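## Task

Pull the spring pin, lift the stand's post by 4 holes (10.2 cm) and lock it there with the pin, without letting the post fall or lowering it quickly even while held. The wooden block must finish resting on the post's top plate. One or both robots may be used. Finish with every gripper released and the robots moved away, no robot toppled or left leaning, and nothing held in place only by a robot.

## Robot and tools

Robots. Two identical Hello Robot Stretch 3 units, r1 and r2. Each has a two-wheeled base (0.33 m long, 0.34 m wide) with a rear caster, a lift carriage on a vertical mast, and a telescoping arm that reaches out to the robot's RIGHT side. The base cannot slide sideways, so to move the gripper forward or back you drive the base. Turns pivot about the point midway between the drive wheels, 0.05 m behind the front edge. With the arm pulled in and the wrist folded, a turn sweeps a radius of about 0.28 m; an unfolded level wrist sticks out past that.

Frames. The base frame sits on the floor between the drive wheels: x forward, y left, z up. hand_pose is reported in it, at the point where closed fingertips meet; with all wrist joints at zero its x axis points up, y back along the arm toward the mast, z toward the robot's rear. The odometry frame is where the base frame was at scene start. Each robot reports in its own frames, so their relative placement is known only from images, lidar_m, wrist_depth_mm and head_depth_mm.

execute_actions. Argument actions: a list holding one action or none (empty just returns state and images). The action is an object keyed by "r1" and/or "r2". Under each robot: "base" with exactly one command, either translate_m (a relative drive in metres from the base's last reported position, forward positive, -1 to 1) or rotate_rad (a relative turn in radians, counter-clockwise/left positive, -3.2 to 3.2); "joints", an object of absolute joint targets by name; and optional "contact_limits" with only arm_m, an effort percentage 1 to 100 at which arm motion halts (contact_stop); it also caps the arm's holding force until the next action. Joint targets (absolute, range, done-tolerance): lift_m 0 to 1.1 m (arm height on mast, ±0.004); arm_m 0 to 0.52 m extension (±0.004); wrist_yaw_rad -1.345 to 4.42 (0 along the arm, positive toward the robot's front, 3.0 folded over base); wrist_pitch_rad -1.57 to 0.451 (0 level, negative tips fingers down); wrist_roll_rad -2.911 to 2.911 (0 fingers side by side); gripper_m -0.089 to 0.179 (larger opens; real fingertip gap is 0.007 m to 0.025 m less than the value, zero below 0.007); head_pan_rad -3.953 to 1.73 (0 forward, positive left, -1.57 looks along the arm); head_tilt_rad -1.53 to 0.419 (negative looks down). Argument cameras: list of names from r1_head_camera, r1_nav_camera, r1_wrist_camera, r2_head_camera, r2_nav_camera, r2_wrist_camera, or "all"; omitted/null means all, [] means none. Images arrive in the order given on the "pictures" line. All motions in an action begin together; none runs past 15 s. Any unknown key or out-of-range number rejects the whole call. Anything you omit may keep pushing toward its previous target unseen by the status lines.

wait: seconds, 0 to 10; commands nothing and returns state and images. zoom_image: camera name plus region [x0, y0, x1, y1] in pixels from the top-left, at most 504 by 504, on that camera's most recent full image. finished_scene: pass the current scene's number; it ends the scene irreversibly and reports success. If a call reports a stop, remaining motion calls in that same reply are skipped.

Result lines. base_status and joint_status: how each commanded motion ended. "done" for the base only means the wheels turned enough (slip included). "off_target": stopped short and may still push. After contact_stop, time_out or torque_fault the old target is dropped; the arm or lift goes slack after a contact_stop until commanded again, so a loaded slack lift can sink. on_its_own covers uncommanded parts; "held at" is a held target, not a position. motor_effort: percent of maximum, positive toward larger joint values, bracket = peak during last action; readings carry fixed offsets and noise. Positive wheel effort pushes forward. lidar_m: 12 distances in 30-degree sectors, first straight ahead, then counter-clockwise (4th left, 7th behind, 10th right), plane 0.17 m high, range 0.15 to 12 m, "-" nothing; misses clear objects and its own body, sees the other robot. wrist_depth_mm (45 to 1000) and head_depth_mm (280 to 4000, image sideways): 7x7 median depths from top-left. base_odometry counts wheel turns; turned_by_wheels and turned_by_imu give turning since last result; base_tilt in degrees (forward/right positive, up to ~4 degrees fixed bias).

Gripper. Grip by commanding below the object's width; release by commanding at least 0.02 above where contact began. Readings never confirm a grasp. Re-squeeze by sending a different value.

Speed. Base reaches 0.30 m/s and 1.9 rad/s only when stowed (lift_m under 0.30, arm_m under 0.03, wrist_yaw_rad over 2.54); otherwise 0.10 m/s and 0.63 rad/s. Two robots given the same drive can differ by up to 2.5 cm per metre.

Cautions. Keep the post supported whenever the pin is out and never let it come down quickly. Fold or unfold the wrist only with lift_m 0.32 to 0.95, wrist_pitch_rad -0.4, roll near 0; once folded the lift may go to 0.25. With yaw below -0.4 keep pitch at -0.5 or lower. Pushing on something rigid with the gripper above about 0.45 m can tip the robot; a second push after a contact_stop is riskier. Don't drive while gripping or pushing a fixed object. If a base touches the other robot, driving further presses hard and can end the run. Wrist servos cut out for 10 s after sustained strain. If tilted, back off in small steps, unload the gripper, and lower lift_m to about 0.2. Loose objects may be nudged occasionally. At the end, open grippers and drive clear.

Each tool is called after "Request:" as name([rows], argument=value, ...), one row to a line, values as JSON.

## Session

Request:
execute_actions(actions=[])

Scene clock: 0.00 s.
r1.base_odometry: x=+0.000 y=+0.000 heading=+0.000 (m, m, rad; r1's odometry frame)
r1.turned_by_wheels: +0.000 (rad since the last result)
r1.turned_by_imu: +0.000 (rad since the last result)
r1.base_tilt: forward=+0.5 right=-0.5 (deg)
r1.lidar_m: 1.22 1.08 1.08 1.27 1.33 1.34 1.58 2.83 2.59 2.44 3.46 2.07
r1.head_depth_mm: 1786 1809 1835 1877 1914 1934 1960 / 1593 1631 1650 1667 1689 1716 1744 / 1464 1467 1481 1509 1520 1561 1560 / 1325 1334 1351 1363 1384 1405 1417 / 1224 1231 1243 1255 1269 1283 1300 / 1137 1138 1143 1163 1169 1182 1197 / 1057 1061 1075 1084 1092 1102 1113
r1.base_status: not commanded
r1.joint_positions: lift_m=+0.483 arm_m=+0.002 wrist_yaw_rad=+2.903 wrist_pitch_rad=-0.478 wrist_roll_rad=+0.015 gripper_m=+0.037 head_pan_rad=+0.010 head_tilt_rad=-0.017
r1.joint_status: not commanded
r1.motor_effort: left_wheel=+0 right_wheel=+0 lift_m=+35 arm_m=-1 wrist_yaw_rad=+0 wrist_pitch_rad=+6 wrist_roll_rad=-1 gripper_m=+0 head_pan_rad=+0 head_tilt_rad=+2 (%)
r1.hand_pose: x=+0.0299 y=+0.0637 z=+0.4824 quat_wxyz=(+0.249, +0.707, +0.083, +0.657) (m; r1's base frame)
r1.wrist_depth_mm: - - - - - 941 852 / - - - - - - 901 / - - - - - - 955 / 987 - - - - - - / 851 - 926 901 919 941 961 / 714 - - 768 790 789 805 / 630 632 653 658 636 680 692
r2.base_odometry: x=+0.000 y=+0.000 heading=+0.000 (m, m, rad; r2's odometry frame)
r2.turned_by_wheels: +0.000 (rad since the last result)
r2.turned_by_imu: +0.000 (rad since the last result)
r2.base_tilt: forward=-0.5 right=-0.8 (deg)
r2.lidar_m: 2.42 2.57 3.13 1.18 2.84 4.71 2.08 1.60 1.57 1.67 2.42 2.68
r2.head_depth_mm: 1755 2600 2660 2636 2627 2620 2363 / 1771 2580 2855 2825 2817 2796 2355 / 1769 2606 3003 3024 2984 2954 2352 / 1766 2619 3258 3279 3244 3120 2358 / 1779 2610 3510 3527 3474 3369 2319 / 1769 2633 3821 3770 3775 3616 2338 / 1788 2616 3859 3802 3776 3117 2133
r2.base_status: not commanded
r2.joint_positions: lift_m=+0.491 arm_m=+0.002 wrist_yaw_rad=+3.017 wrist_pitch_rad=-0.524 wrist_roll_rad=-0.005 gripper_m=+0.037 head_pan_rad=+0.005 head_tilt_rad=+0.011
r2.joint_status: not commanded
r2.motor_effort: left_wheel=+0 right_wheel=+0 lift_m=+22 arm_m=+0 wrist_yaw_rad=+0 wrist_pitch_rad=+5 wrist_roll_rad=+0 gripper_m=+0 head_pan_rad=+0 head_tilt_rad=+1 (%)
r2.hand_pose: x=+0.0049 y=+0.0614 z=+0.4810 quat_wxyz=(+0.225, +0.691, +0.141, +0.672) (m; r2's base frame)
r2.wrist_depth_mm: - - - - - - - / - - - - - - - / - - - - - - - / 926 951 973 958 957 952 993 / 796 825 - 838 829 833 823 / 696 695 - 697 725 704 703 / 606 619 602 609 619 610 621
pictures: r1_head_camera (sideways: a quarter turn clockwise sets it upright), r1_nav_camera (sideways: a quarter turn counterclockwise sets it upright), r1_wrist_camera, r2_head_camera (sideways: a quarter turn clockwise sets it upright), r2_nav_camera (sideways: a quarter turn counterclockwise sets it upright), r2_wrist_camera
Images, in order (width x height): r1_head_camera 896x504, r1_nav_camera 672x504, r1_wrist_camera 644x364, r2_head_camera 896x504, r2_nav_camera 672x504, r2_wrist_camera 644x364.

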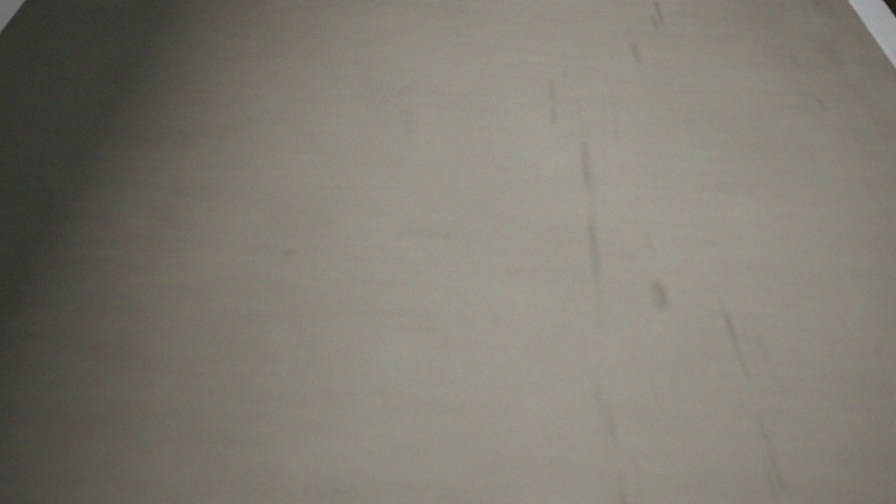

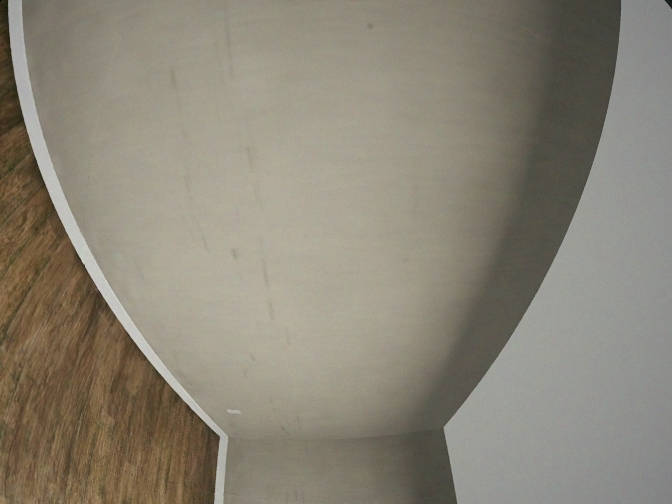

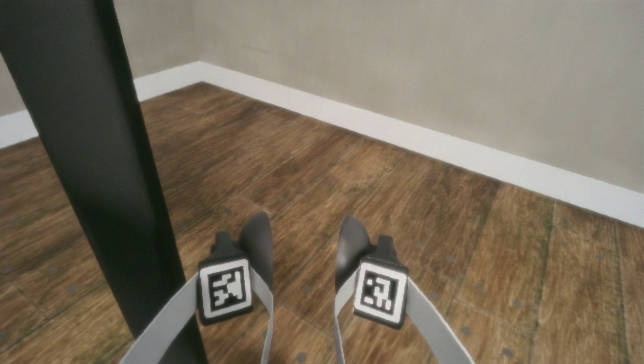

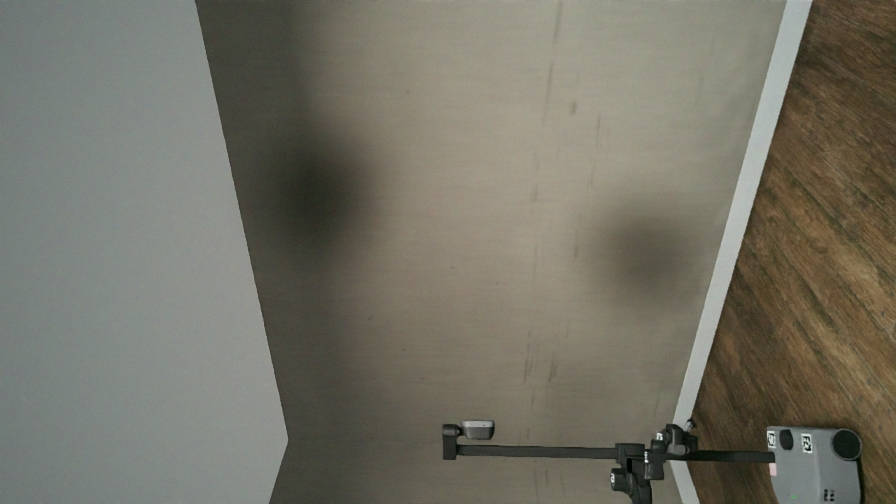

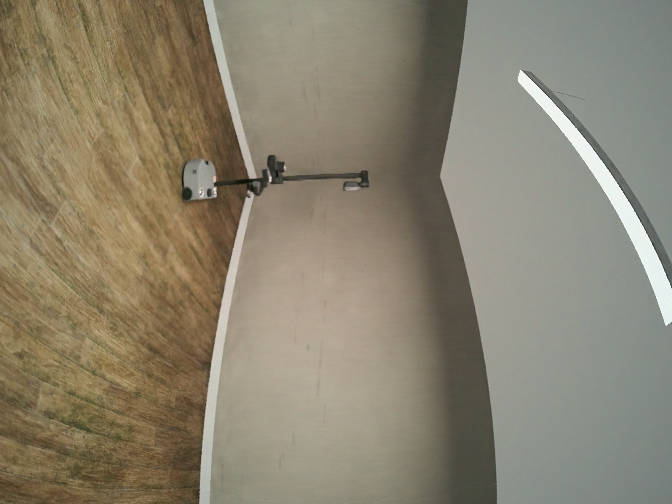

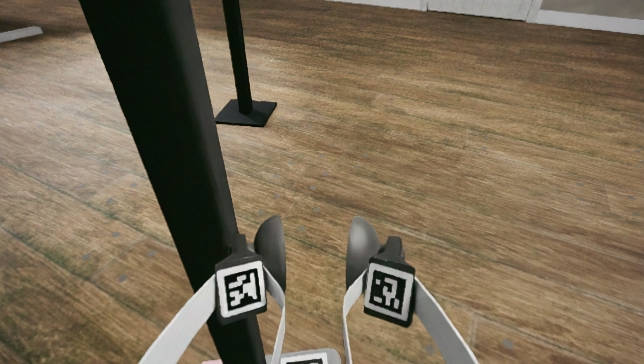

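Request:
execute_actions([
  {"r1":{"joints":{"head_pan_rad":-2.1,"head_tilt_rad":-0.3}},"r2":{"joints":{"head_pan_rad":1.5,"head_tilt_rad":-0.5}}},
], cameras=["r1_head_camera","r2_head_camera","r2_nav_camera"])

Scene clock: 4.10 s.
r1.base_odometry: x=+0.000 y=+0.000 heading=+0.000 (m, m, rad; r1's odometry frame)
r1.turned_by_wheels: +0.000 (rad since the last result)
r1.turned_by_imu: +0.001 (rad since the last result)
r1.base_tilt: forward=+0.4 right=-0.6 (deg)
r1.lidar_m: 1.23 1.08 1.08 1.27 1.34 1.34 1.58 2.83 2.60 2.44 3.45 2.07
r1.head_depth_mm: - - - - 2755 2010 1583 / - - - - 2756 2010 1584 / - - - - 2744 1992 1579 / - - - - 2741 2026 1581 / - - - - 2731 1980 1571 / - - - - 2706 1988 1556 / - - - - 2713 1969 1562
r1.base_status: not commanded
r1.joint_positions: lift_m=+0.483 arm_m=+0.002 wrist_yaw_rad=+2.903 wrist_pitch_rad=-0.478 wrist_roll_rad=+0.015 gripper_m=+0.037 head_pan_rad=-2.093 head_tilt_rad=-0.296
r1.joint_status: all done
r1.motor_effort: left_wheel=-1(1) right_wheel=-1(0) lift_m=+36(36) arm_m=+0(0) wrist_yaw_rad=+0(1) wrist_pitch_rad=+6(6) wrist_roll_rad=+0(0) gripper_m=+0(1) head_pan_rad=-2(31) head_tilt_rad=-3(22) (%)
r1.hand_pose: x=+0.0299 y=+0.0637 z=+0.4824 quat_wxyz=(+0.249, +0.707, +0.083, +0.657) (m; r1's base frame)
r1.wrist_depth_mm: - - - - - 982 862 / - - - - - 1000 885 / - - - - - - 927 / - - - - - - 979 / 843 - 895 946 933 945 952 / 716 - - 745 782 806 790 / 630 634 651 640 655 686 715
r2.base_odometry: x=+0.000 y=+0.000 heading=+0.000 (m, m, rad; r2's odometry frame)
r2.turned_by_wheels: +0.000 (rad since the last result)
r2.turned_by_imu: +0.000 (rad since the last result)
r2.base_tilt: forward=-0.5 right=-0.9 (deg)
r2.lidar_m: 2.42 2.57 3.12 1.18 2.84 4.75 2.08 1.60 1.57 1.67 2.42 2.68
r2.head_depth_mm: 2706 2863 3140 2938 2098 1616 1329 / 2847 3041 3314 2923 2102 1610 1326 / 2984 3211 3502 2932 2061 1617 1318 / 3136 3444 3711 2917 2058 1616 1314 / 3346 3682 3942 2894 2061 1602 1317 / 3572 3887 3992 2701 1905 1547 1308 / 3829 - - 2847 2034 1599 1302
r2.base_status: not commanded
r2.joint_positions: lift_m=+0.491 arm_m=+0.002 wrist_yaw_rad=+3.017 wrist_pitch_rad=-0.524 wrist_roll_rad=-0.005 gripper_m=+0.037 head_pan_rad=+1.493 head_tilt_rad=-0.493
r2.joint_status: all done
r2.motor_effort: left_wheel=+0(1) right_wheel=+0(1) lift_m=+22(22) arm_m=+0(0) wrist_yaw_rad=-1(1) wrist_pitch_rad=+5(5) wrist_roll_rad=+0(0) gripper_m=+0(1) head_pan_rad=+2(29) head_tilt_rad=-4(28) (%)
r2.hand_pose: x=+0.0049 y=+0.0614 z=+0.4810 quat_wxyz=(+0.225, +0.691, +0.141, +0.672) (m; r2's base frame)
r2.wrist_depth_mm: - - - - - - - / - - - - - - - / - - - - - - - / 977 964 971 989 988 984 - / 798 801 - 832 831 828 821 / 700 684 - 698 731 710 714 / 611 606 594 610 621 615 620
pictures: r1_head_camera (sideways: a quarter turn clockwise sets it upright), r2_head_camera (sideways: a quarter turn clockwise sets it upright), r2_nav_camera (sideways: a quarter turn counterclockwise sets it upright)
Images, in order (width x height): r1_head_camera 896x504, r2_head_camera 896x504, r2_nav_camera 672x504.

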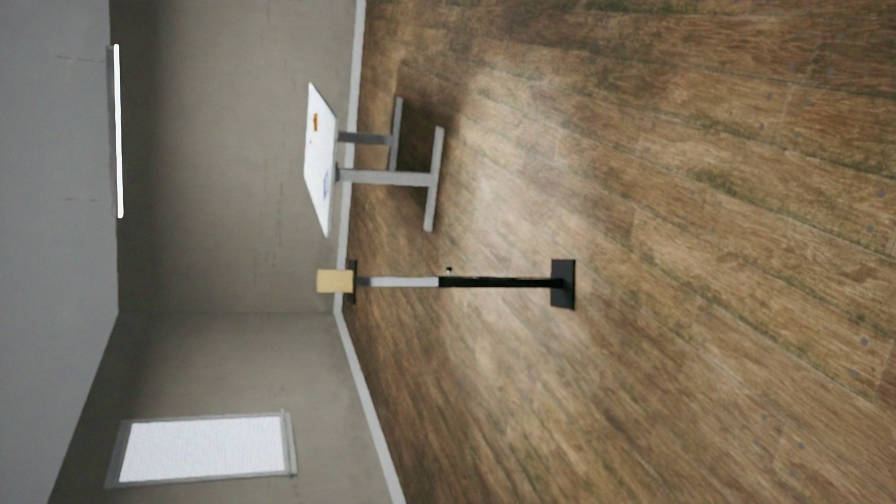

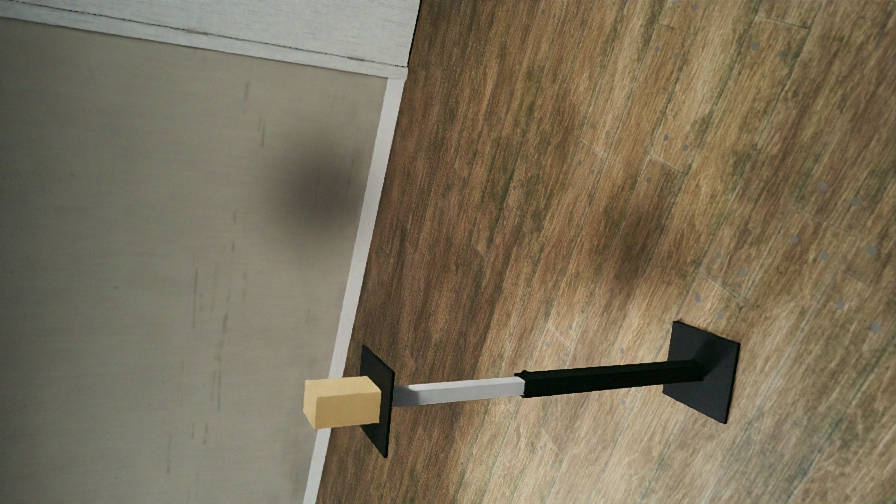

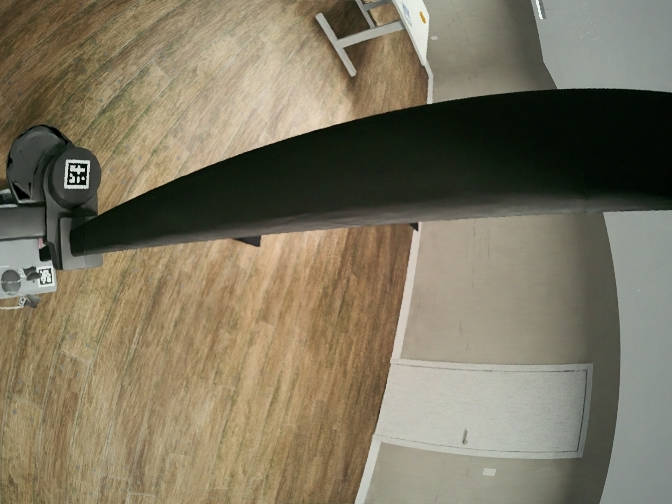

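Request:
execute_actions([
  {"r1":{"base":{"rotate_rad":0.785},"joints":{"lift_m":0.27}},"r2":{"base":{"rotate_rad":2.16},"joints":{"lift_m":0.27}}},
], cameras=[])

Request:
execute_actions([
  {"r1":{"base":{"translate_m":-1}},"r2":{"base":{"translate_m":0.55}}},
], cameras=[])

Request:
execute_actions([
  {"r1":{"base":{"translate_m":-1}},"r2":{"base":{"rotate_rad":0.8},"joints":{"head_pan_rad":-1.57,"head_tilt_rad":-0.7}}},
], cameras=[])

Request:
execute_actions([
  {"r1":{"base":{"translate_m":-0.6},"joints":{"head_pan_rad":-1.57,"head_tilt_rad":-0.7}},"r2":{"joints":{"lift_m":0.7,"wrist_pitch_rad":-0.4}}},
], cameras=["r1_head_camera","r2_head_camera"])

Scene clock: 16.10 s.
r1.base_odometry: x=+0.000 y=+0.000 heading=+0.785 (m, m, rad; r1's odometry frame)
r1.turned_by_wheels: +0.785 (rad since the last result)
r1.turned_by_imu: +0.787 (rad since the last result)
r1.base_tilt: forward=+0.5 right=-0.5 (deg)
r1.lidar_m: 1.08 1.13 1.38 1.34 1.40 1.93 4.48 2.58 2.44 3.45 1.49 1.11
r1.head_depth_mm: 3880 - - - 2645 2018 1583 / 3711 3889 - 3718 2459 2002 1572 / 3517 3691 3885 - 2721 1998 1575 / 3344 3483 3764 3861 2701 2018 1576 / 3278 3319 3536 3664 2717 1982 1568 / 3035 3250 3410 3594 2703 1993 1567 / 2942 3093 3198 3409 2675 1977 1558
r1.base_status: done
r1.joint_positions: lift_m=+0.270 arm_m=+0.002 wrist_yaw_rad=+2.903 wrist_pitch_rad=-0.479 wrist_roll_rad=+0.015 gripper_m=+0.037 head_pan_rad=-2.093 head_tilt_rad=-0.297
r1.joint_status: all done
r1.motor_effort: left_wheel=-2(7) right_wheel=+2(7) lift_m=+27(32) arm_m=+0(1) wrist_yaw_rad=+1(2) wrist_pitch_rad=+7(7) wrist_roll_rad=+0(0) gripper_m=+0(0) head_pan_rad=-2(2) head_tilt_rad=-2(2) (%)
r1.hand_pose: x=+0.0299 y=+0.0636 z=+0.2696 quat_wxyz=(+0.249, +0.707, +0.083, +0.657) (m; r1's base frame)
r1.wrist_depth_mm: - - - - - - - / - - - - - - - / 774 824 879 894 896 939 971 / 642 680 684 692 717 740 765 / 537 - 578 562 581 603 619 / 469 - - 498 502 503 509 / - - - 427 421 440 434
r2.base_odometry: x=+0.000 y=+0.000 heading=+2.160 (m, m, rad; r2's odometry frame)
r2.turned_by_wheels: +2.160 (rad since the last result)
r2.turned_by_imu: +2.198 (rad since the last result)
r2.base_tilt: forward=-0.4 right=-0.9 (deg)
r2.lidar_m: 2.85 3.98 1.97 1.58 1.57 1.71 2.65 2.69 2.43 3.20 3.14 1.18
r2.head_depth_mm: 1769 1941 2188 2484 2089 1621 1317 / 1660 1839 2039 2266 2094 1631 1316 / 1574 1727 1895 2112 2091 1612 1317 / 1504 1641 1793 1987 2068 1611 1319 / 1421 1542 1692 1848 1974 1606 1309 / 1366 1474 1599 1755 1894 1590 1311 / 1301 1402 1515 1650 1803 1588 1310
r2.base_status: done
r2.joint_positions: lift_m=+0.270 arm_m=+0.002 wrist_yaw_rad=+3.017 wrist_pitch_rad=-0.525 wrist_roll_rad=-0.005 gripper_m=+0.037 head_pan_rad=+1.493 head_tilt_rad=-0.494
r2.joint_status: all done
r2.motor_effort: left_wheel=-1(5) right_wheel=+1(6) lift_m=+17(20) arm_m=+0(0) wrist_yaw_rad=+0(1) wrist_pitch_rad=+5(5) wrist_roll_rad=+0(0) gripper_m=+0(1) head_pan_rad=+3(2) head_tilt_rad=-3(3) (%)
r2.hand_pose: x=+0.0049 y=+0.0612 z=+0.2598 quat_wxyz=(+0.226, +0.691, +0.141, +0.672) (m; r2's base frame)
r2.wrist_depth_mm: - - - - - - - / - - - - - - - / 771 771 790 779 790 788 779 / 620 621 622 624 629 630 632 / 513 518 - 548 538 525 530 / 462 - - - 462 453 458 / - - - - 394 395 393
pictures: none
No camera images: the call's "cameras" was empty. Leave "cameras" out to get every camera's image.

Scene clock: 21.03 s.
r1.base_odometry: x=-0.708 y=-0.707 heading=+0.785 (m, m, rad; r1's odometry frame)
r1.turned_by_wheels: +0.000 (rad since the last result)
r1.turned_by_imu: -0.002 (rad since the last result)
r1.base_tilt: forward=+0.4 right=-0.6 (deg)
r1.lidar_m: 2.08 1.89 1.41 1.36 1.40 1.99 3.50 1.68 1.96 3.43 2.88 2.15
r1.head_depth_mm: 3799 - - - 2734 2029 1594 / 3638 3834 - - 2723 1989 1565 / 3492 3634 3928 - 2180 1999 1592 / 3322 3545 3728 3809 2711 1977 1581 / 3150 3332 3486 3607 2690 1986 1576 / 3083 3163 3359 3529 2685 1957 1567 / 2933 3069 3209 3340 2682 1968 1567
r1.base_status: done
r1.joint_positions: lift_m=+0.270 arm_m=+0.002 wrist_yaw_rad=+2.903 wrist_pitch_rad=-0.479 wrist_roll_rad=+0.015 gripper_m=+0.037 head_pan_rad=-2.093 head_tilt_rad=-0.297
r1.joint_status: not commanded
r1.motor_effort: left_wheel=-2(9) right_wheel=+2(5) lift_m=+27(27) arm_m=+0(1) wrist_yaw_rad=+1(2) wrist_pitch_rad=+7(7) wrist_roll_rad=+0(0) gripper_m=+0(0) head_pan_rad=-2(2) head_tilt_rad=-2(2) (%)
r1.hand_pose: x=+0.0299 y=+0.0635 z=+0.2695 quat_wxyz=(+0.249, +0.707, +0.083, +0.657) (m; r1's base frame)
r1.wrist_depth_mm: - - - - - - - / - - - - - - - / 787 869 866 906 927 940 966 / 658 667 669 686 734 749 762 / 534 - 585 571 590 601 614 / 481 - - 483 500 511 517 / - - - 422 424 437 443
r2.base_odometry: x=-0.306 y=+0.457 heading=+2.160 (m, m, rad; r2's odometry frame)
r2.turned_by_wheels: +0.000 (rad since the last result)
r2.turned_by_imu: +0.003 (rad since the last result)
r2.base_tilt: forward=-0.5 right=-0.9 (deg)
r2.lidar_m: 2.30 4.47 2.22 1.79 1.78 1.93 2.98 3.17 3.48 1.95 0.73 0.73
r2.head_depth_mm: 2005 2203 2492 2725 2100 1625 1330 / 1880 2063 2308 2520 2086 1616 1324 / 1789 1952 2141 2386 2073 1615 1319 / 1704 1859 2013 2269 2076 1603 1321 / 1607 1749 1931 2096 2070 1600 1316 / 1536 1659 1806 1989 2053 1598 1310 / 1472 1588 1724 1884 1974 1588 1306
r2.base_status: done
r2.joint_positions: lift_m=+0.270 arm_m=+0.002 wrist_yaw_rad=+3.017 wrist_pitch_rad=-0.525 wrist_roll_rad=-0.005 gripper_m=+0.037 head_pan_rad=+1.493 head_tilt_rad=-0.494
r2.joint_status: not commanded
r2.motor_effort: left_wheel=-2(4) right_wheel=+1(5) lift_m=+17(17) arm_m=+0(0) wrist_yaw_rad=-1(0) wrist_pitch_rad=+5(5) wrist_roll_rad=+0(0) gripper_m=+0(0) head_pan_rad=+3(2) head_tilt_rad=-3(3) (%)
r2.hand_pose: x=+0.0049 y=+0.0612 z=+0.2598 quat_wxyz=(+0.226, +0.691, +0.141, +0.672) (m; r2's base frame)
r2.wrist_depth_mm: - - - - - - - / - - - - - - - / 756 759 755 762 783 788 794 / 598 620 630 624 630 628 624 / 514 513 - 540 532 516 528 / 456 - - - 470 454 456 / - - - - 396 392 398
pictures: none
No camera images: the call's "cameras" was empty. Leave "cameras" out to get every camera's image.

Scene clock: 25.97 s.
r1.base_odometry: x=-1.415 y=-1.413 heading=+0.785 (m, m, rad; r1's odometry frame)
r1.turned_by_wheels: +0.000 (rad since the last result)
r1.turned_by_imu: -0.002 (rad since the last result)
r1.base_tilt: forward=+0.3 right=-0.6 (deg)
r1.lidar_m: 3.08 1.93 1.41 1.37 1.45 2.02 3.75 2.53 0.97 1.58 3.56 3.21
r1.head_depth_mm: 3816 - - - 2715 2022 1583 / 3685 3845 - - 2758 2011 1579 / 3422 3693 3790 - 2725 1993 1574 / 3311 3452 3800 3757 1078 1864 1497 / 3170 3299 3529 3621 2570 2000 1575 / 3018 3213 3283 3525 2687 1998 1563 / 2877 3054 3173 3415 2675 1666 1560
r1.base_status: done
r1.joint_positions: lift_m=+0.270 arm_m=+0.002 wrist_yaw_rad=+2.903 wrist_pitch_rad=-0.479 wrist_roll_rad=+0.015 gripper_m=+0.037 head_pan_rad=-2.093 head_tilt_rad=-0.297
r1.joint_status: not commanded
r1.motor_effort: left_wheel=-2(10) right_wheel=+1(6) lift_m=+27(27) arm_m=+0(0) wrist_yaw_rad=+1(2) wrist_pitch_rad=+7(7) wrist_roll_rad=+0(1) gripper_m=+1(0) head_pan_rad=-2(2) head_tilt_rad=-1(1) (%)
r1.hand_pose: x=+0.0298 y=+0.0635 z=+0.2695 quat_wxyz=(+0.249, +0.707, +0.083, +0.657) (m; r1's base frame)
r1.wrist_depth_mm: - - - - - - - / - - - - - - - / 778 853 880 883 897 948 - / 639 671 681 673 710 746 751 / 537 - 575 582 588 586 619 / 475 - - 482 504 502 512 / - - - 417 429 438 443
r2.base_odometry: x=-0.306 y=+0.457 heading=+2.960 (m, m, rad; r2's odometry frame)
r2.turned_by_wheels: +0.800 (rad since the last result)
r2.turned_by_imu: +0.812 (rad since the last result)
r2.base_tilt: forward=-0.5 right=-0.9 (deg)
r2.lidar_m: 2.82 1.90 1.77 1.80 2.30 3.18 3.24 3.16 1.57 0.73 3.81 2.30
r2.head_depth_mm: 2526 2750 2743 1874 1699 1402 1196 / 2630 2843 2867 2121 1685 1401 1194 / 2704 3057 2879 2038 1670 1393 1188 / 2835 3190 777 1881 1570 1345 1185 / 2945 3306 2818 2096 1657 1379 1177 / 3094 3505 2785 2091 1665 1378 1173 / 3244 3636 2776 2077 1656 1378 1180
r2.base_status: done
r2.joint_positions: lift_m=+0.270 arm_m=+0.002 wrist_yaw_rad=+3.017 wrist_pitch_rad=-0.525 wrist_roll_rad=-0.005 gripper_m=+0.037 head_pan_rad=-1.563 head_tilt_rad=-0.691
r2.joint_status: all done
r2.motor_effort: left_wheel=-2(7) right_wheel=+1(5) lift_m=+17(17) arm_m=+0(0) wrist_yaw_rad=-1(1) wrist_pitch_rad=+5(5) wrist_roll_rad=+0(0) gripper_m=+0(0) head_pan_rad=-2(30) head_tilt_rad=-4(20) (%)
r2.hand_pose: x=+0.0049 y=+0.0612 z=+0.2598 quat_wxyz=(+0.226, +0.691, +0.141, +0.672) (m; r2's base frame)
r2.wrist_depth_mm: - - - - - - - / - - - - - - - / 755 779 769 769 776 788 778 / 616 620 614 624 624 628 625 / 519 522 - 543 532 532 521 / 456 - - - 465 448 447 / - - - - 396 397 397
pictures: none
No camera images: the call's "cameras" was empty. Leave "cameras" out to get every camera's image.

Scene clock: 30.70 s.
r1.base_odometry: x=-1.840 y=-1.837 heading=+0.785 (m, m, rad; r1's odometry frame)
r1.turned_by_wheels: +0.000 (rad since the last result)
r1.turned_by_imu: -0.001 (rad since the last result)
r1.base_tilt: forward=+0.5 right=-0.7 (deg)
r1.lidar_m: 3.70 1.95 1.42 1.40 1.46 2.02 3.18 1.98 3.52 0.89 1.63 3.81
r1.head_depth_mm: 2934 3223 2511 1993 1638 1389 1206 / 2877 3215 2549 1975 1626 1389 1207 / 2957 3170 2540 1991 1627 1383 1212 / 2961 3199 2561 1981 1643 1388 1205 / 2957 3179 1017 1813 1539 1382 1201 / 2978 3022 1980 1865 1627 1383 1212 / 1477 3129 2537 1868 1636 1396 1203
r1.base_status: done
r1.joint_positions: lift_m=+0.270 arm_m=+0.002 wrist_yaw_rad=+2.903 wrist_pitch_rad=-0.479 wrist_roll_rad=+0.015 gripper_m=+0.037 head_pan_rad=-1.577 head_tilt_rad=-0.691
r1.joint_status: all done
r1.motor_effort: left_wheel=-2(8) right_wheel=+1(7) lift_m=+26(27) arm_m=+0(1) wrist_yaw_rad=-1(1) wrist_pitch_rad=+7(7) wrist_roll_rad=+0(0) gripper_m=+1(1) head_pan_rad=+2(25) head_tilt_rad=-4(27) (%)
r1.hand_pose: x=+0.0298 y=+0.0635 z=+0.2695 quat_wxyz=(+0.249, +0.707, +0.083, +0.657) (m; r1's base frame)
r1.wrist_depth_mm: - - - - - - - / - - - - - - - / 753 822 870 895 896 939 995 / 640 664 684 701 728 744 761 / 536 - 575 571 592 607 610 / 480 - - 493 499 510 514 / - - - 427 423 434 445
r2.base_odometry: x=-0.306 y=+0.457 heading=+2.960 (m, m, rad; r2's odometry frame)
r2.turned_by_wheels: +0.000 (rad since the last result)
r2.turned_by_imu: +0.001 (rad since the last result)
r2.base_tilt: forward=-0.5 right=-0.9 (deg)
r2.lidar_m: 2.82 1.90 1.77 1.79 2.29 3.18 3.23 3.17 2.95 0.73 3.84 2.30
r2.head_depth_mm: 2500 2774 2858 2135 1690 1395 1222 / 2595 2876 2845 2126 1687 1402 1213 / 2679 2974 1876 1981 1685 1389 1211 / 2832 3153 775 1891 1589 1347 1214 / 2936 3343 2858 2086 1667 1383 1206 / 3112 3502 2826 2088 1665 1380 1187 / 3262 3598 2812 2072 1661 1385 1178
r2.base_status: not commanded
r2.joint_positions: lift_m=+0.700 arm_m=+0.002 wrist_yaw_rad=+3.017 wrist_pitch_rad=-0.420 wrist_roll_rad=-0.005 gripper_m=+0.037 head_pan_rad=-1.563 head_tilt_rad=-0.691
r2.joint_status: all done
r2.motor_effort: left_wheel=-2(3) right_wheel=+1(1) lift_m=+26(30) arm_m=+0(0) wrist_yaw_rad=+0(0) wrist_pitch_rad=+8(11) wrist_roll_rad=+0(0) gripper_m=+0(0) head_pan_rad=-2(3) head_tilt_rad=-4(4) (%)
r2.hand_pose: x=+0.0067 y=+0.0755 z=+0.7119 quat_wxyz=(+0.190, +0.697, +0.105, +0.683) (m; r2's base frame)
r2.wrist_depth_mm: - - - - - - - / - - - - - - - / - - - - - - - / - - - - - - - / - - - - - - - / - - - - - - - / 873 892 879 897 877 889 900
pictures: r1_head_camera (sideways: a quarter turn clockwise sets it upright), r2_head_camera (sideways: a quarter turn clockwise sets it upright)
Images, in order (width x height): r1_head_camera 896x504, r2_head_camera 896x504.

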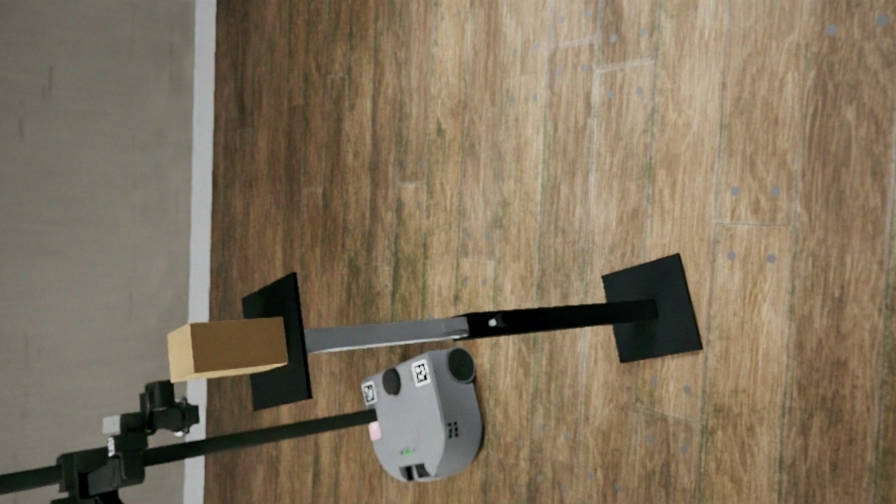

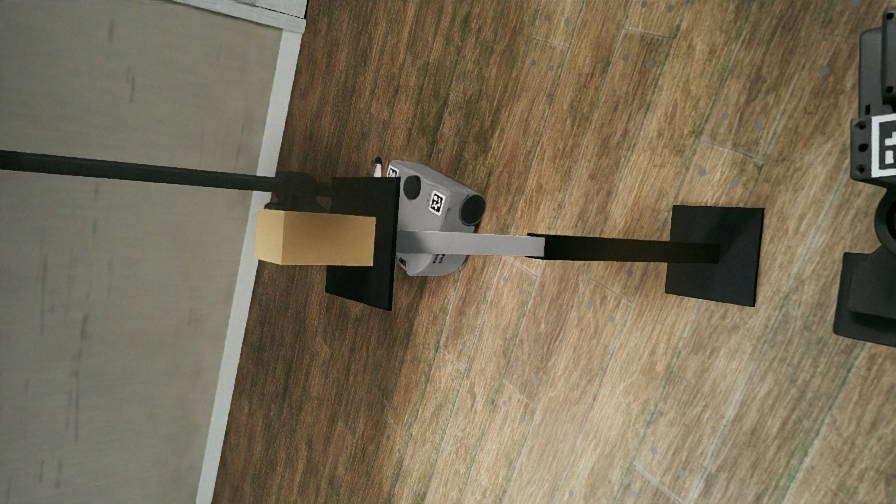

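Request:
execute_actions([
  {"r1":{"base":{"rotate_rad":0.26},"joints":{"lift_m":0.55,"wrist_pitch_rad":-0.4}},"r2":{"base":{"rotate_rad":-0.09},"joints":{"wrist_yaw_rad":0,"gripper_m":0.13}}},
], cameras=[])

Request:
execute_actions([
  {"r1":{"joints":{"wrist_yaw_rad":0,"gripper_m":0.1,"wrist_pitch_rad":0,"lift_m":0.45,"arm_m":0.15}},"r2":{"joints":{"wrist_pitch_rad":0,"lift_m":0.62}}},
])

Scene clock: 38.33 s.
r1.base_odometry: x=-1.840 y=-1.837 heading=+1.045 (m, m, rad; r1's odometry frame)
r1.turned_by_wheels: +0.260 (rad since the last result)
r1.turned_by_imu: +0.260 (rad since the last result)
r1.base_tilt: forward=+0.5 right=-0.6 (deg)
r1.lidar_m: 2.73 1.59 1.40 1.40 1.64 2.90 1.98 3.90 3.39 0.89 3.97 3.71
r1.head_depth_mm: 2870 3077 2516 1985 1647 1392 1213 / 2915 3185 2352 1991 1634 1380 1204 / 3041 3159 971 1931 1600 1384 1203 / 1541 1683 2080 1884 1638 1390 1208 / 3103 3500 2523 1908 1646 1379 1202 / 3305 3488 2544 1974 1622 1393 1205 / 3485 3466 2520 1986 1647 1387 1207
r1.base_status: done
r1.joint_positions: lift_m=+0.550 arm_m=+0.002 wrist_yaw_rad=+2.903 wrist_pitch_rad=-0.420 wrist_roll_rad=+0.015 gripper_m=+0.037 head_pan_rad=-1.577 head_tilt_rad=-0.692
r1.joint_status: all done
r1.motor_effort: left_wheel=-2(7) right_wheel=+1(9) lift_m=+45(46) arm_m=+0(1) wrist_yaw_rad=+1(0) wrist_pitch_rad=+9(10) wrist_roll_rad=+0(0) gripper_m=+0(0) head_pan_rad=+3(3) head_tilt_rad=-3(4) (%)
r1.hand_pose: x=+0.0317 y=+0.0711 z=+0.5619 quat_wxyz=(+0.229, +0.709, +0.063, +0.664) (m; r1's base frame)
r1.wrist_depth_mm: - - - - - - - / - - - - - - - / - - - - - - - / - - - - - - - / - - - - - - - / 835 - - 881 960 928 935 / 727 732 740 762 774 800 797
r2.base_odometry: x=-0.306 y=+0.457 heading=+2.870 (m, m, rad; r2's odometry frame)
r2.turned_by_wheels: -0.090 (rad since the last result)
r2.turned_by_imu: -0.091 (rad since the last result)
r2.base_tilt: forward=-0.5 right=-0.9 (deg)
r2.lidar_m: 3.17 1.98 1.77 1.78 2.15 3.19 3.20 3.31 2.95 0.73 3.58 2.30
r2.head_depth_mm: 2492 2720 2886 2120 1674 1399 1224 / 2589 2878 2855 2121 1686 1390 1215 / 2641 2945 2836 2109 1680 1417 1213 / 2726 1693 1518 1895 1631 1374 - / 2811 3117 817 1953 1622 1349 1181 / 2907 3320 2765 2087 1661 1378 1180 / 3033 3453 2775 2077 1650 1376 1174
r2.base_status: done
r2.joint_positions: lift_m=+0.700 arm_m=+0.002 wrist_yaw_rad=+0.003 wrist_pitch_rad=-0.420 wrist_roll_rad=-0.005 gripper_m=+0.130 head_pan_rad=-1.563 head_tilt_rad=-0.691
r2.joint_status: all done
r2.motor_effort: left_wheel=+1(4) right_wheel=-2(4) lift_m=+27(26) arm_m=+0(0) wrist_yaw_rad=-4(4) wrist_pitch_rad=+8(8) wrist_roll_rad=+0(0) gripper_m=+0(82) head_pan_rad=-2(4) head_tilt_rad=-4(5) (%)
r2.hand_pose: x=-0.0209 y=-0.3710 z=+0.7119 quat_wxyz=(+0.694, +0.149, -0.689, -0.146) (m; r2's base frame)
r2.wrist_depth_mm: - - - - - - - / - - - - - - - / - - - - - - - / - - - - - - - / - - - - - - - / - - - - - - - / 884 852 894 850 876 863 895
pictures: none
No camera images: the call's "cameras" was empty. Leave "cameras" out to get every camera's image.

Scene clock: 40.80 s.
r1.base_odometry: x=-1.840 y=-1.837 heading=+1.045 (m, m, rad; r1's odometry frame)
r1.turned_by_wheels: +0.000 (rad since the last result)
r1.turned_by_imu: +0.000 (rad since the last result)
r1.base_tilt: forward=+0.6 right=-0.6 (deg)
r1.lidar_m: 2.73 1.59 1.40 1.40 1.64 2.91 1.99 3.88 3.39 0.89 3.97 3.69
r1.head_depth_mm: 2804 3129 2533 1976 1638 1383 1204 / 2976 3163 2347 1989 1626 1393 1252 / 3087 1396 971 1938 1591 1390 - / 3038 1431 2074 1864 1637 1395 1201 / 3134 3348 2531 1911 1636 1388 1201 / 3347 3525 2532 1965 1642 1383 1205 / 3477 3460 2551 1989 1615 1384 1201
r1.base_status: not commanded
r1.joint_positions: lift_m=+0.450 arm_m=+0.150 wrist_yaw_rad=+0.003 wrist_pitch_rad=-0.024 wrist_roll_rad=+0.015 gripper_m=+0.100 head_pan_rad=-1.577 head_tilt_rad=-0.692
r1.joint_status: all done
r1.motor_effort: left_wheel=-2(2) right_wheel=+1(2) lift_m=+28(41) arm_m=+7(13) wrist_yaw_rad=-2(1) wrist_pitch_rad=+10(11) wrist_roll_rad=+0(1) gripper_m=+0(83) head_pan_rad=+3(3) head_tilt_rad=-4(4) (%)
r1.hand_pose: x=-0.0207 y=-0.5501 z=+0.5589 quat_wxyz=(+0.702, +0.010, -0.712, -0.008) (m; r1's base frame)
r1.wrist_depth_mm: - - - - - - - / - - - - - - - / - - - - - - - / - - - - - - - / - - - - - - - / - - - - - - - / - 964 - 985 - - -
r2.base_odometry: x=-0.306 y=+0.457 heading=+2.870 (m, m, rad; r2's odometry frame)
r2.turned_by_wheels: +0.000 (rad since the last result)
r2.turned_by_imu: +0.000 (rad since the last result)
r2.base_tilt: forward=-0.6 right=-0.8 (deg)
r2.lidar_m: 3.17 1.98 1.77 1.78 2.14 3.16 3.19 3.32 2.95 0.73 3.57 2.30
r2.head_depth_mm: 2457 2707 2902 2136 1687 1399 1193 / 2557 2858 2880 2108 1679 1401 1194 / 2653 2956 2839 2117 1675 1394 1188 / 2711 2950 1418 1879 1628 1355 1237 / 2807 3122 816 1953 1615 1339 1187 / 2946 3316 2816 2093 1663 1382 1183 / 3006 3459 2764 2060 1656 1381 1178
r2.base_status: not commanded
r2.joint_positions: lift_m=+0.620 arm_m=+0.002 wrist_yaw_rad=+0.003 wrist_pitch_rad=-0.023 wrist_roll_rad=-0.005 gripper_m=+0.130 head_pan_rad=-1.563 head_tilt_rad=-0.691
r2.joint_status: all done
r2.motor_effort: left_wheel=+1(2) right_wheel=-2(2) lift_m=+17(22) arm_m=+0(0) wrist_yaw_rad=-4(4) wrist_pitch_rad=+9(9) wrist_roll_rad=+0(0) gripper_m=+0(0) head_pan_rad=-2(2) head_tilt_rad=-4(5) (%)
r2.hand_pose: x=-0.0208 y=-0.4025 z=+0.7290 quat_wxyz=(+0.709, +0.009, -0.705, -0.008) (m; r2's base frame)
r2.wrist_depth_mm: - - - - - - - / - - - - - - - / - - - - - - - / - - - - - - - / - - - - - - - / - - - - - - - / - - - - - - -
pictures: r1_head_camera (sideways: a quarter turn clockwise sets it upright), r1_nav_camera (sideways: a quarter turn counterclockwise sets it upright), r1_wrist_camera, r2_head_camera (sideways: a quarter turn clockwise sets it upright), r2_nav_camera (sideways: a quarter turn counterclockwise sets it upright), r2_wrist_camera
Images, in order (width x height): r1_head_camera 896x504, r1_nav_camera 672x504, r1_wrist_camera 644x364, r2_head_camera 896x504, r2_nav_camera 672x504, r2_wrist_camera 644x364.

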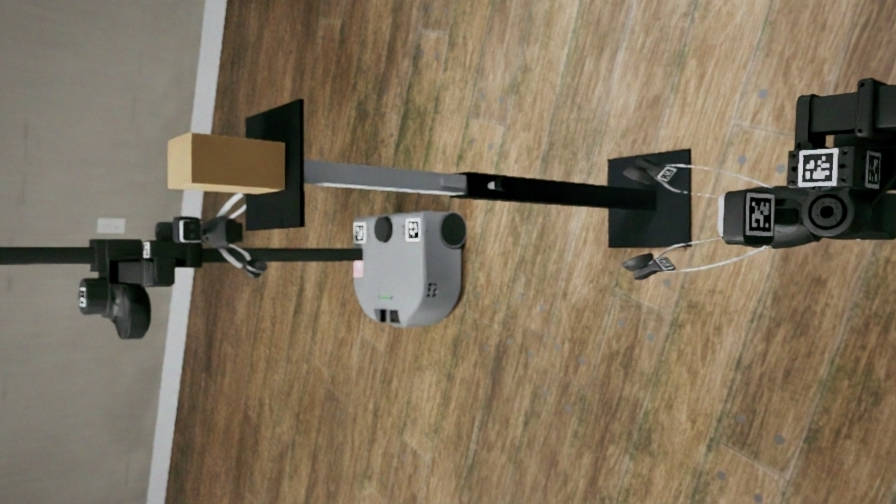

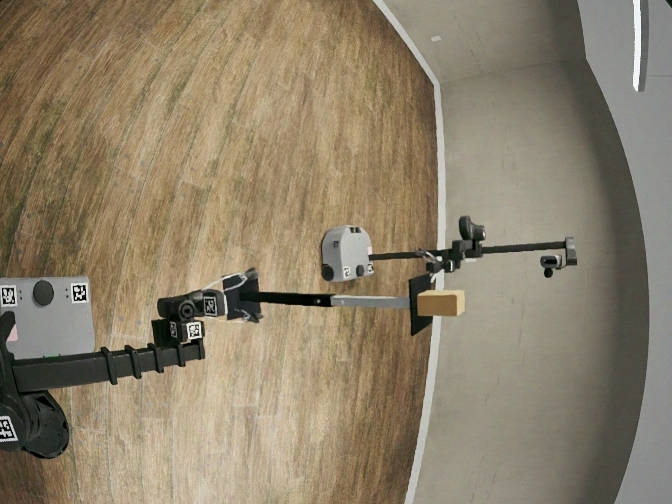

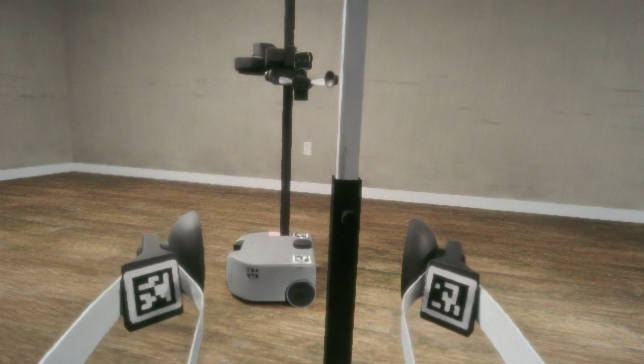

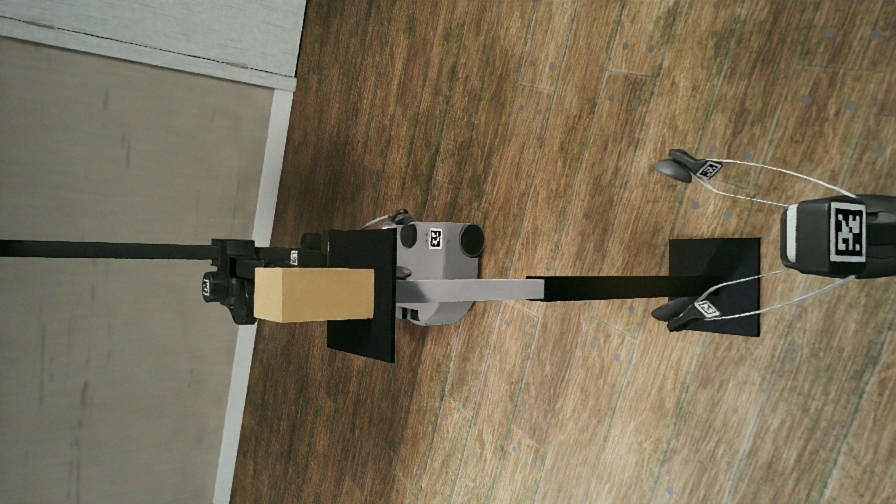

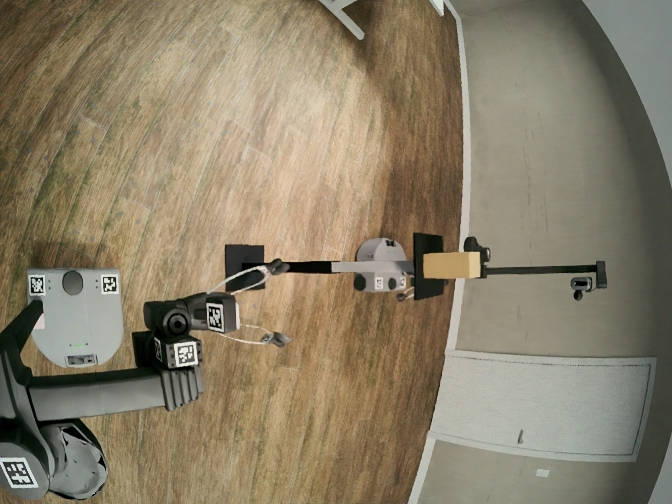

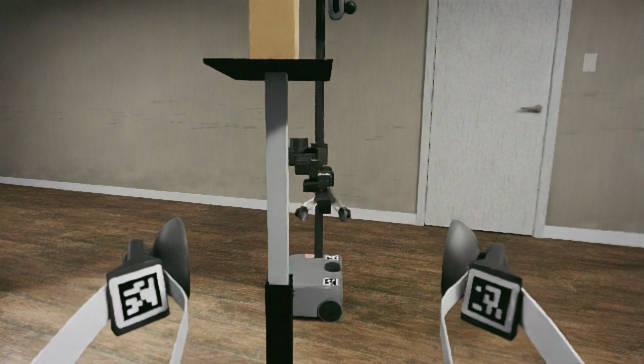

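Request:
execute_actions([
  {"r1":{"base":{"translate_m":-0.06},"joints":{"lift_m":0.40,"arm_m":0.3}},"r2":{"base":{"translate_m":0.065},"joints":{"arm_m":0.2}}},
], cameras=["r1_head_camera","r1_wrist_camera","r2_head_camera","r2_wrist_camera"])

Scene clock: 46.00 s.
r1.base_odometry: x=-1.870 y=-1.889 heading=+1.045 (m, m, rad; r1's odometry frame)
r1.turned_by_wheels: +0.000 (rad since the last result)
r1.turned_by_imu: +0.001 (rad since the last result)
r1.base_tilt: forward=+0.5 right=-0.6 (deg)
r1.lidar_m: 2.76 1.60 1.42 1.42 1.66 2.94 1.92 3.86 3.38 0.88 3.96 3.75
r1.head_depth_mm: 2878 3141 2549 1998 1632 1383 1202 / 2916 3189 2532 1981 1628 1428 1207 / 3009 3158 1012 1976 1637 - 1190 / 3019 1289 1958 1856 1603 1361 1201 / 3102 3341 2553 1934 1620 1388 1210 / 3257 3515 2541 1980 1622 1390 1196 / 3366 3512 2531 1994 1638 1391 1202
r1.base_status: done
r1.joint_positions: lift_m=+0.400 arm_m=+0.300 wrist_yaw_rad=+0.001 wrist_pitch_rad=-0.023 wrist_roll_rad=+0.015 gripper_m=+0.100 head_pan_rad=-1.577 head_tilt_rad=-0.692
r1.joint_status: all done
r1.motor_effort: left_wheel=-2(6) right_wheel=+2(4) lift_m=+27(26) arm_m=+7(12) wrist_yaw_rad=+0(1) wrist_pitch_rad=+10(10) wrist_roll_rad=+0(0) gripper_m=+0(1) head_pan_rad=+3(3) head_tilt_rad=-4(4) (%)
r1.hand_pose: x=-0.0211 y=-0.7002 z=+0.5091 quat_wxyz=(+0.702, +0.009, -0.712, -0.008) (m; r1's base frame)
r1.wrist_depth_mm: - - - 515 - - - / - - - - - - - / - - - - - - - / - - - - - - - / - - - - - - - / - - - - - - - / 944 904 965 902 987 992 -
r2.base_odometry: x=-0.368 y=+0.475 heading=+2.870 (m, m, rad; r2's odometry frame)
r2.turned_by_wheels: +0.000 (rad since the last result)
r2.turned_by_imu: +0.001 (rad since the last result)
r2.base_tilt: forward=-0.5 right=-0.9 (deg)
r2.lidar_m: 3.13 1.95 1.75 1.76 2.12 3.22 3.24 3.32 2.97 0.73 3.62 2.25
r2.head_depth_mm: 2482 2756 2882 2118 1681 1392 1192 / 2587 2867 2862 2110 1675 1428 - / 2676 2965 2810 2022 1685 - 1186 / 2688 3000 771 1206 1666 1347 1187 / 2851 3207 2807 1983 1667 1384 1182 / 2951 3341 2825 2089 1680 1382 1184 / 3063 3415 2785 2089 1651 1382 1182
r2.base_status: done
r2.joint_positions: lift_m=+0.620 arm_m=+0.200 wrist_yaw_rad=+0.001 wrist_pitch_rad=-0.023 wrist_roll_rad=-0.005 gripper_m=+0.130 head_pan_rad=-1.563 head_tilt_rad=-0.691
r2.joint_status: all done
r2.motor_effort: left_wheel=+1(4) right_wheel=-2(3) lift_m=+17(17) arm_m=+3(4) wrist_yaw_rad=-2(3) wrist_pitch_rad=+9(9) wrist_roll_rad=+0(0) gripper_m=+0(0) head_pan_rad=-2(3) head_tilt_rad=-4(5) (%)
r2.hand_pose: x=-0.0211 y=-0.6003 z=+0.7291 quat_wxyz=(+0.709, +0.009, -0.705, -0.008) (m; r2's base frame)
r2.wrist_depth_mm: - - 288 255 280 - - / - - - 372 - - - / - - - - - - - / - - - - - - - / - - - - - - - / - - - 662 - - - / - - - - - - -
pictures: r1_head_camera (sideways: a quarter turn clockwise sets it upright), r1_wrist_camera, r2_head_camera (sideways: a quarter turn clockwise sets it upright), r2_wrist_camera
Images, in order (width x height): r1_head_camera 896x504, r1_wrist_camera 644x364, r2_head_camera 896x504, r2_wrist_camera 644x364.

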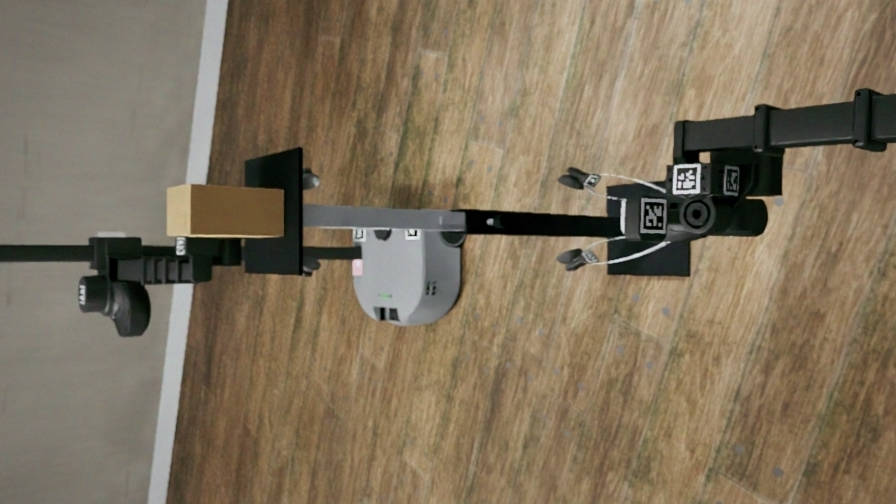

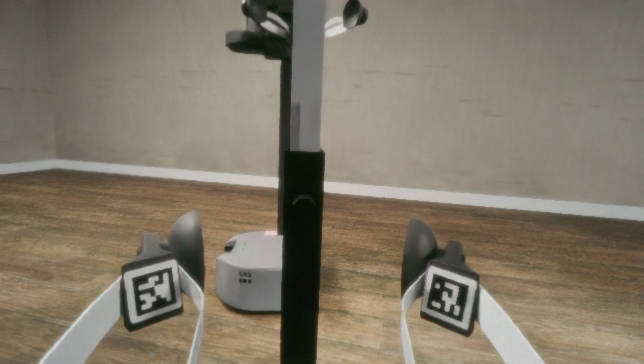

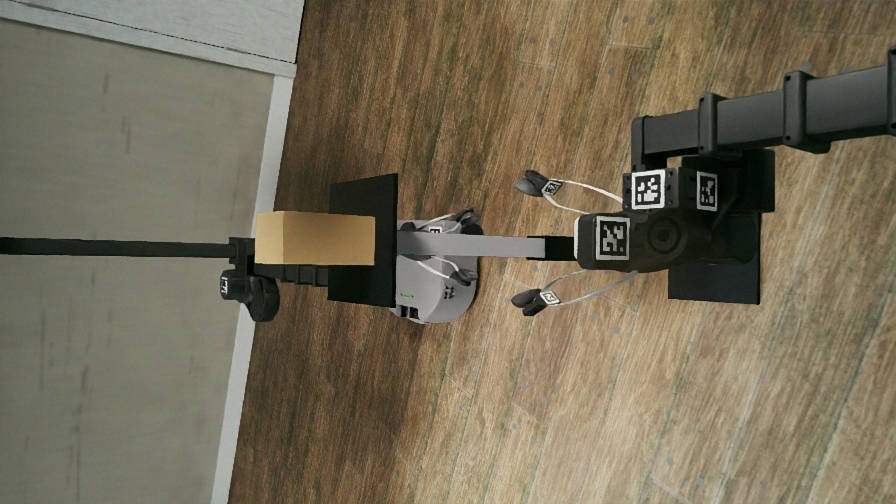

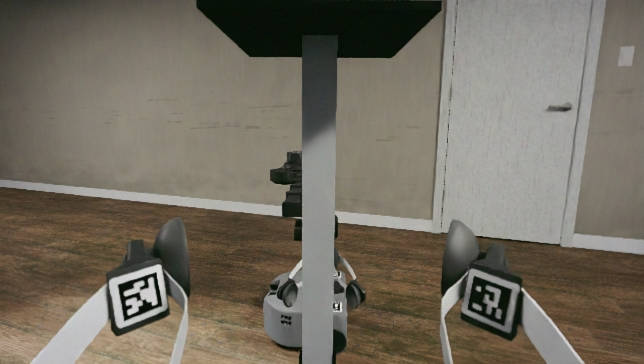

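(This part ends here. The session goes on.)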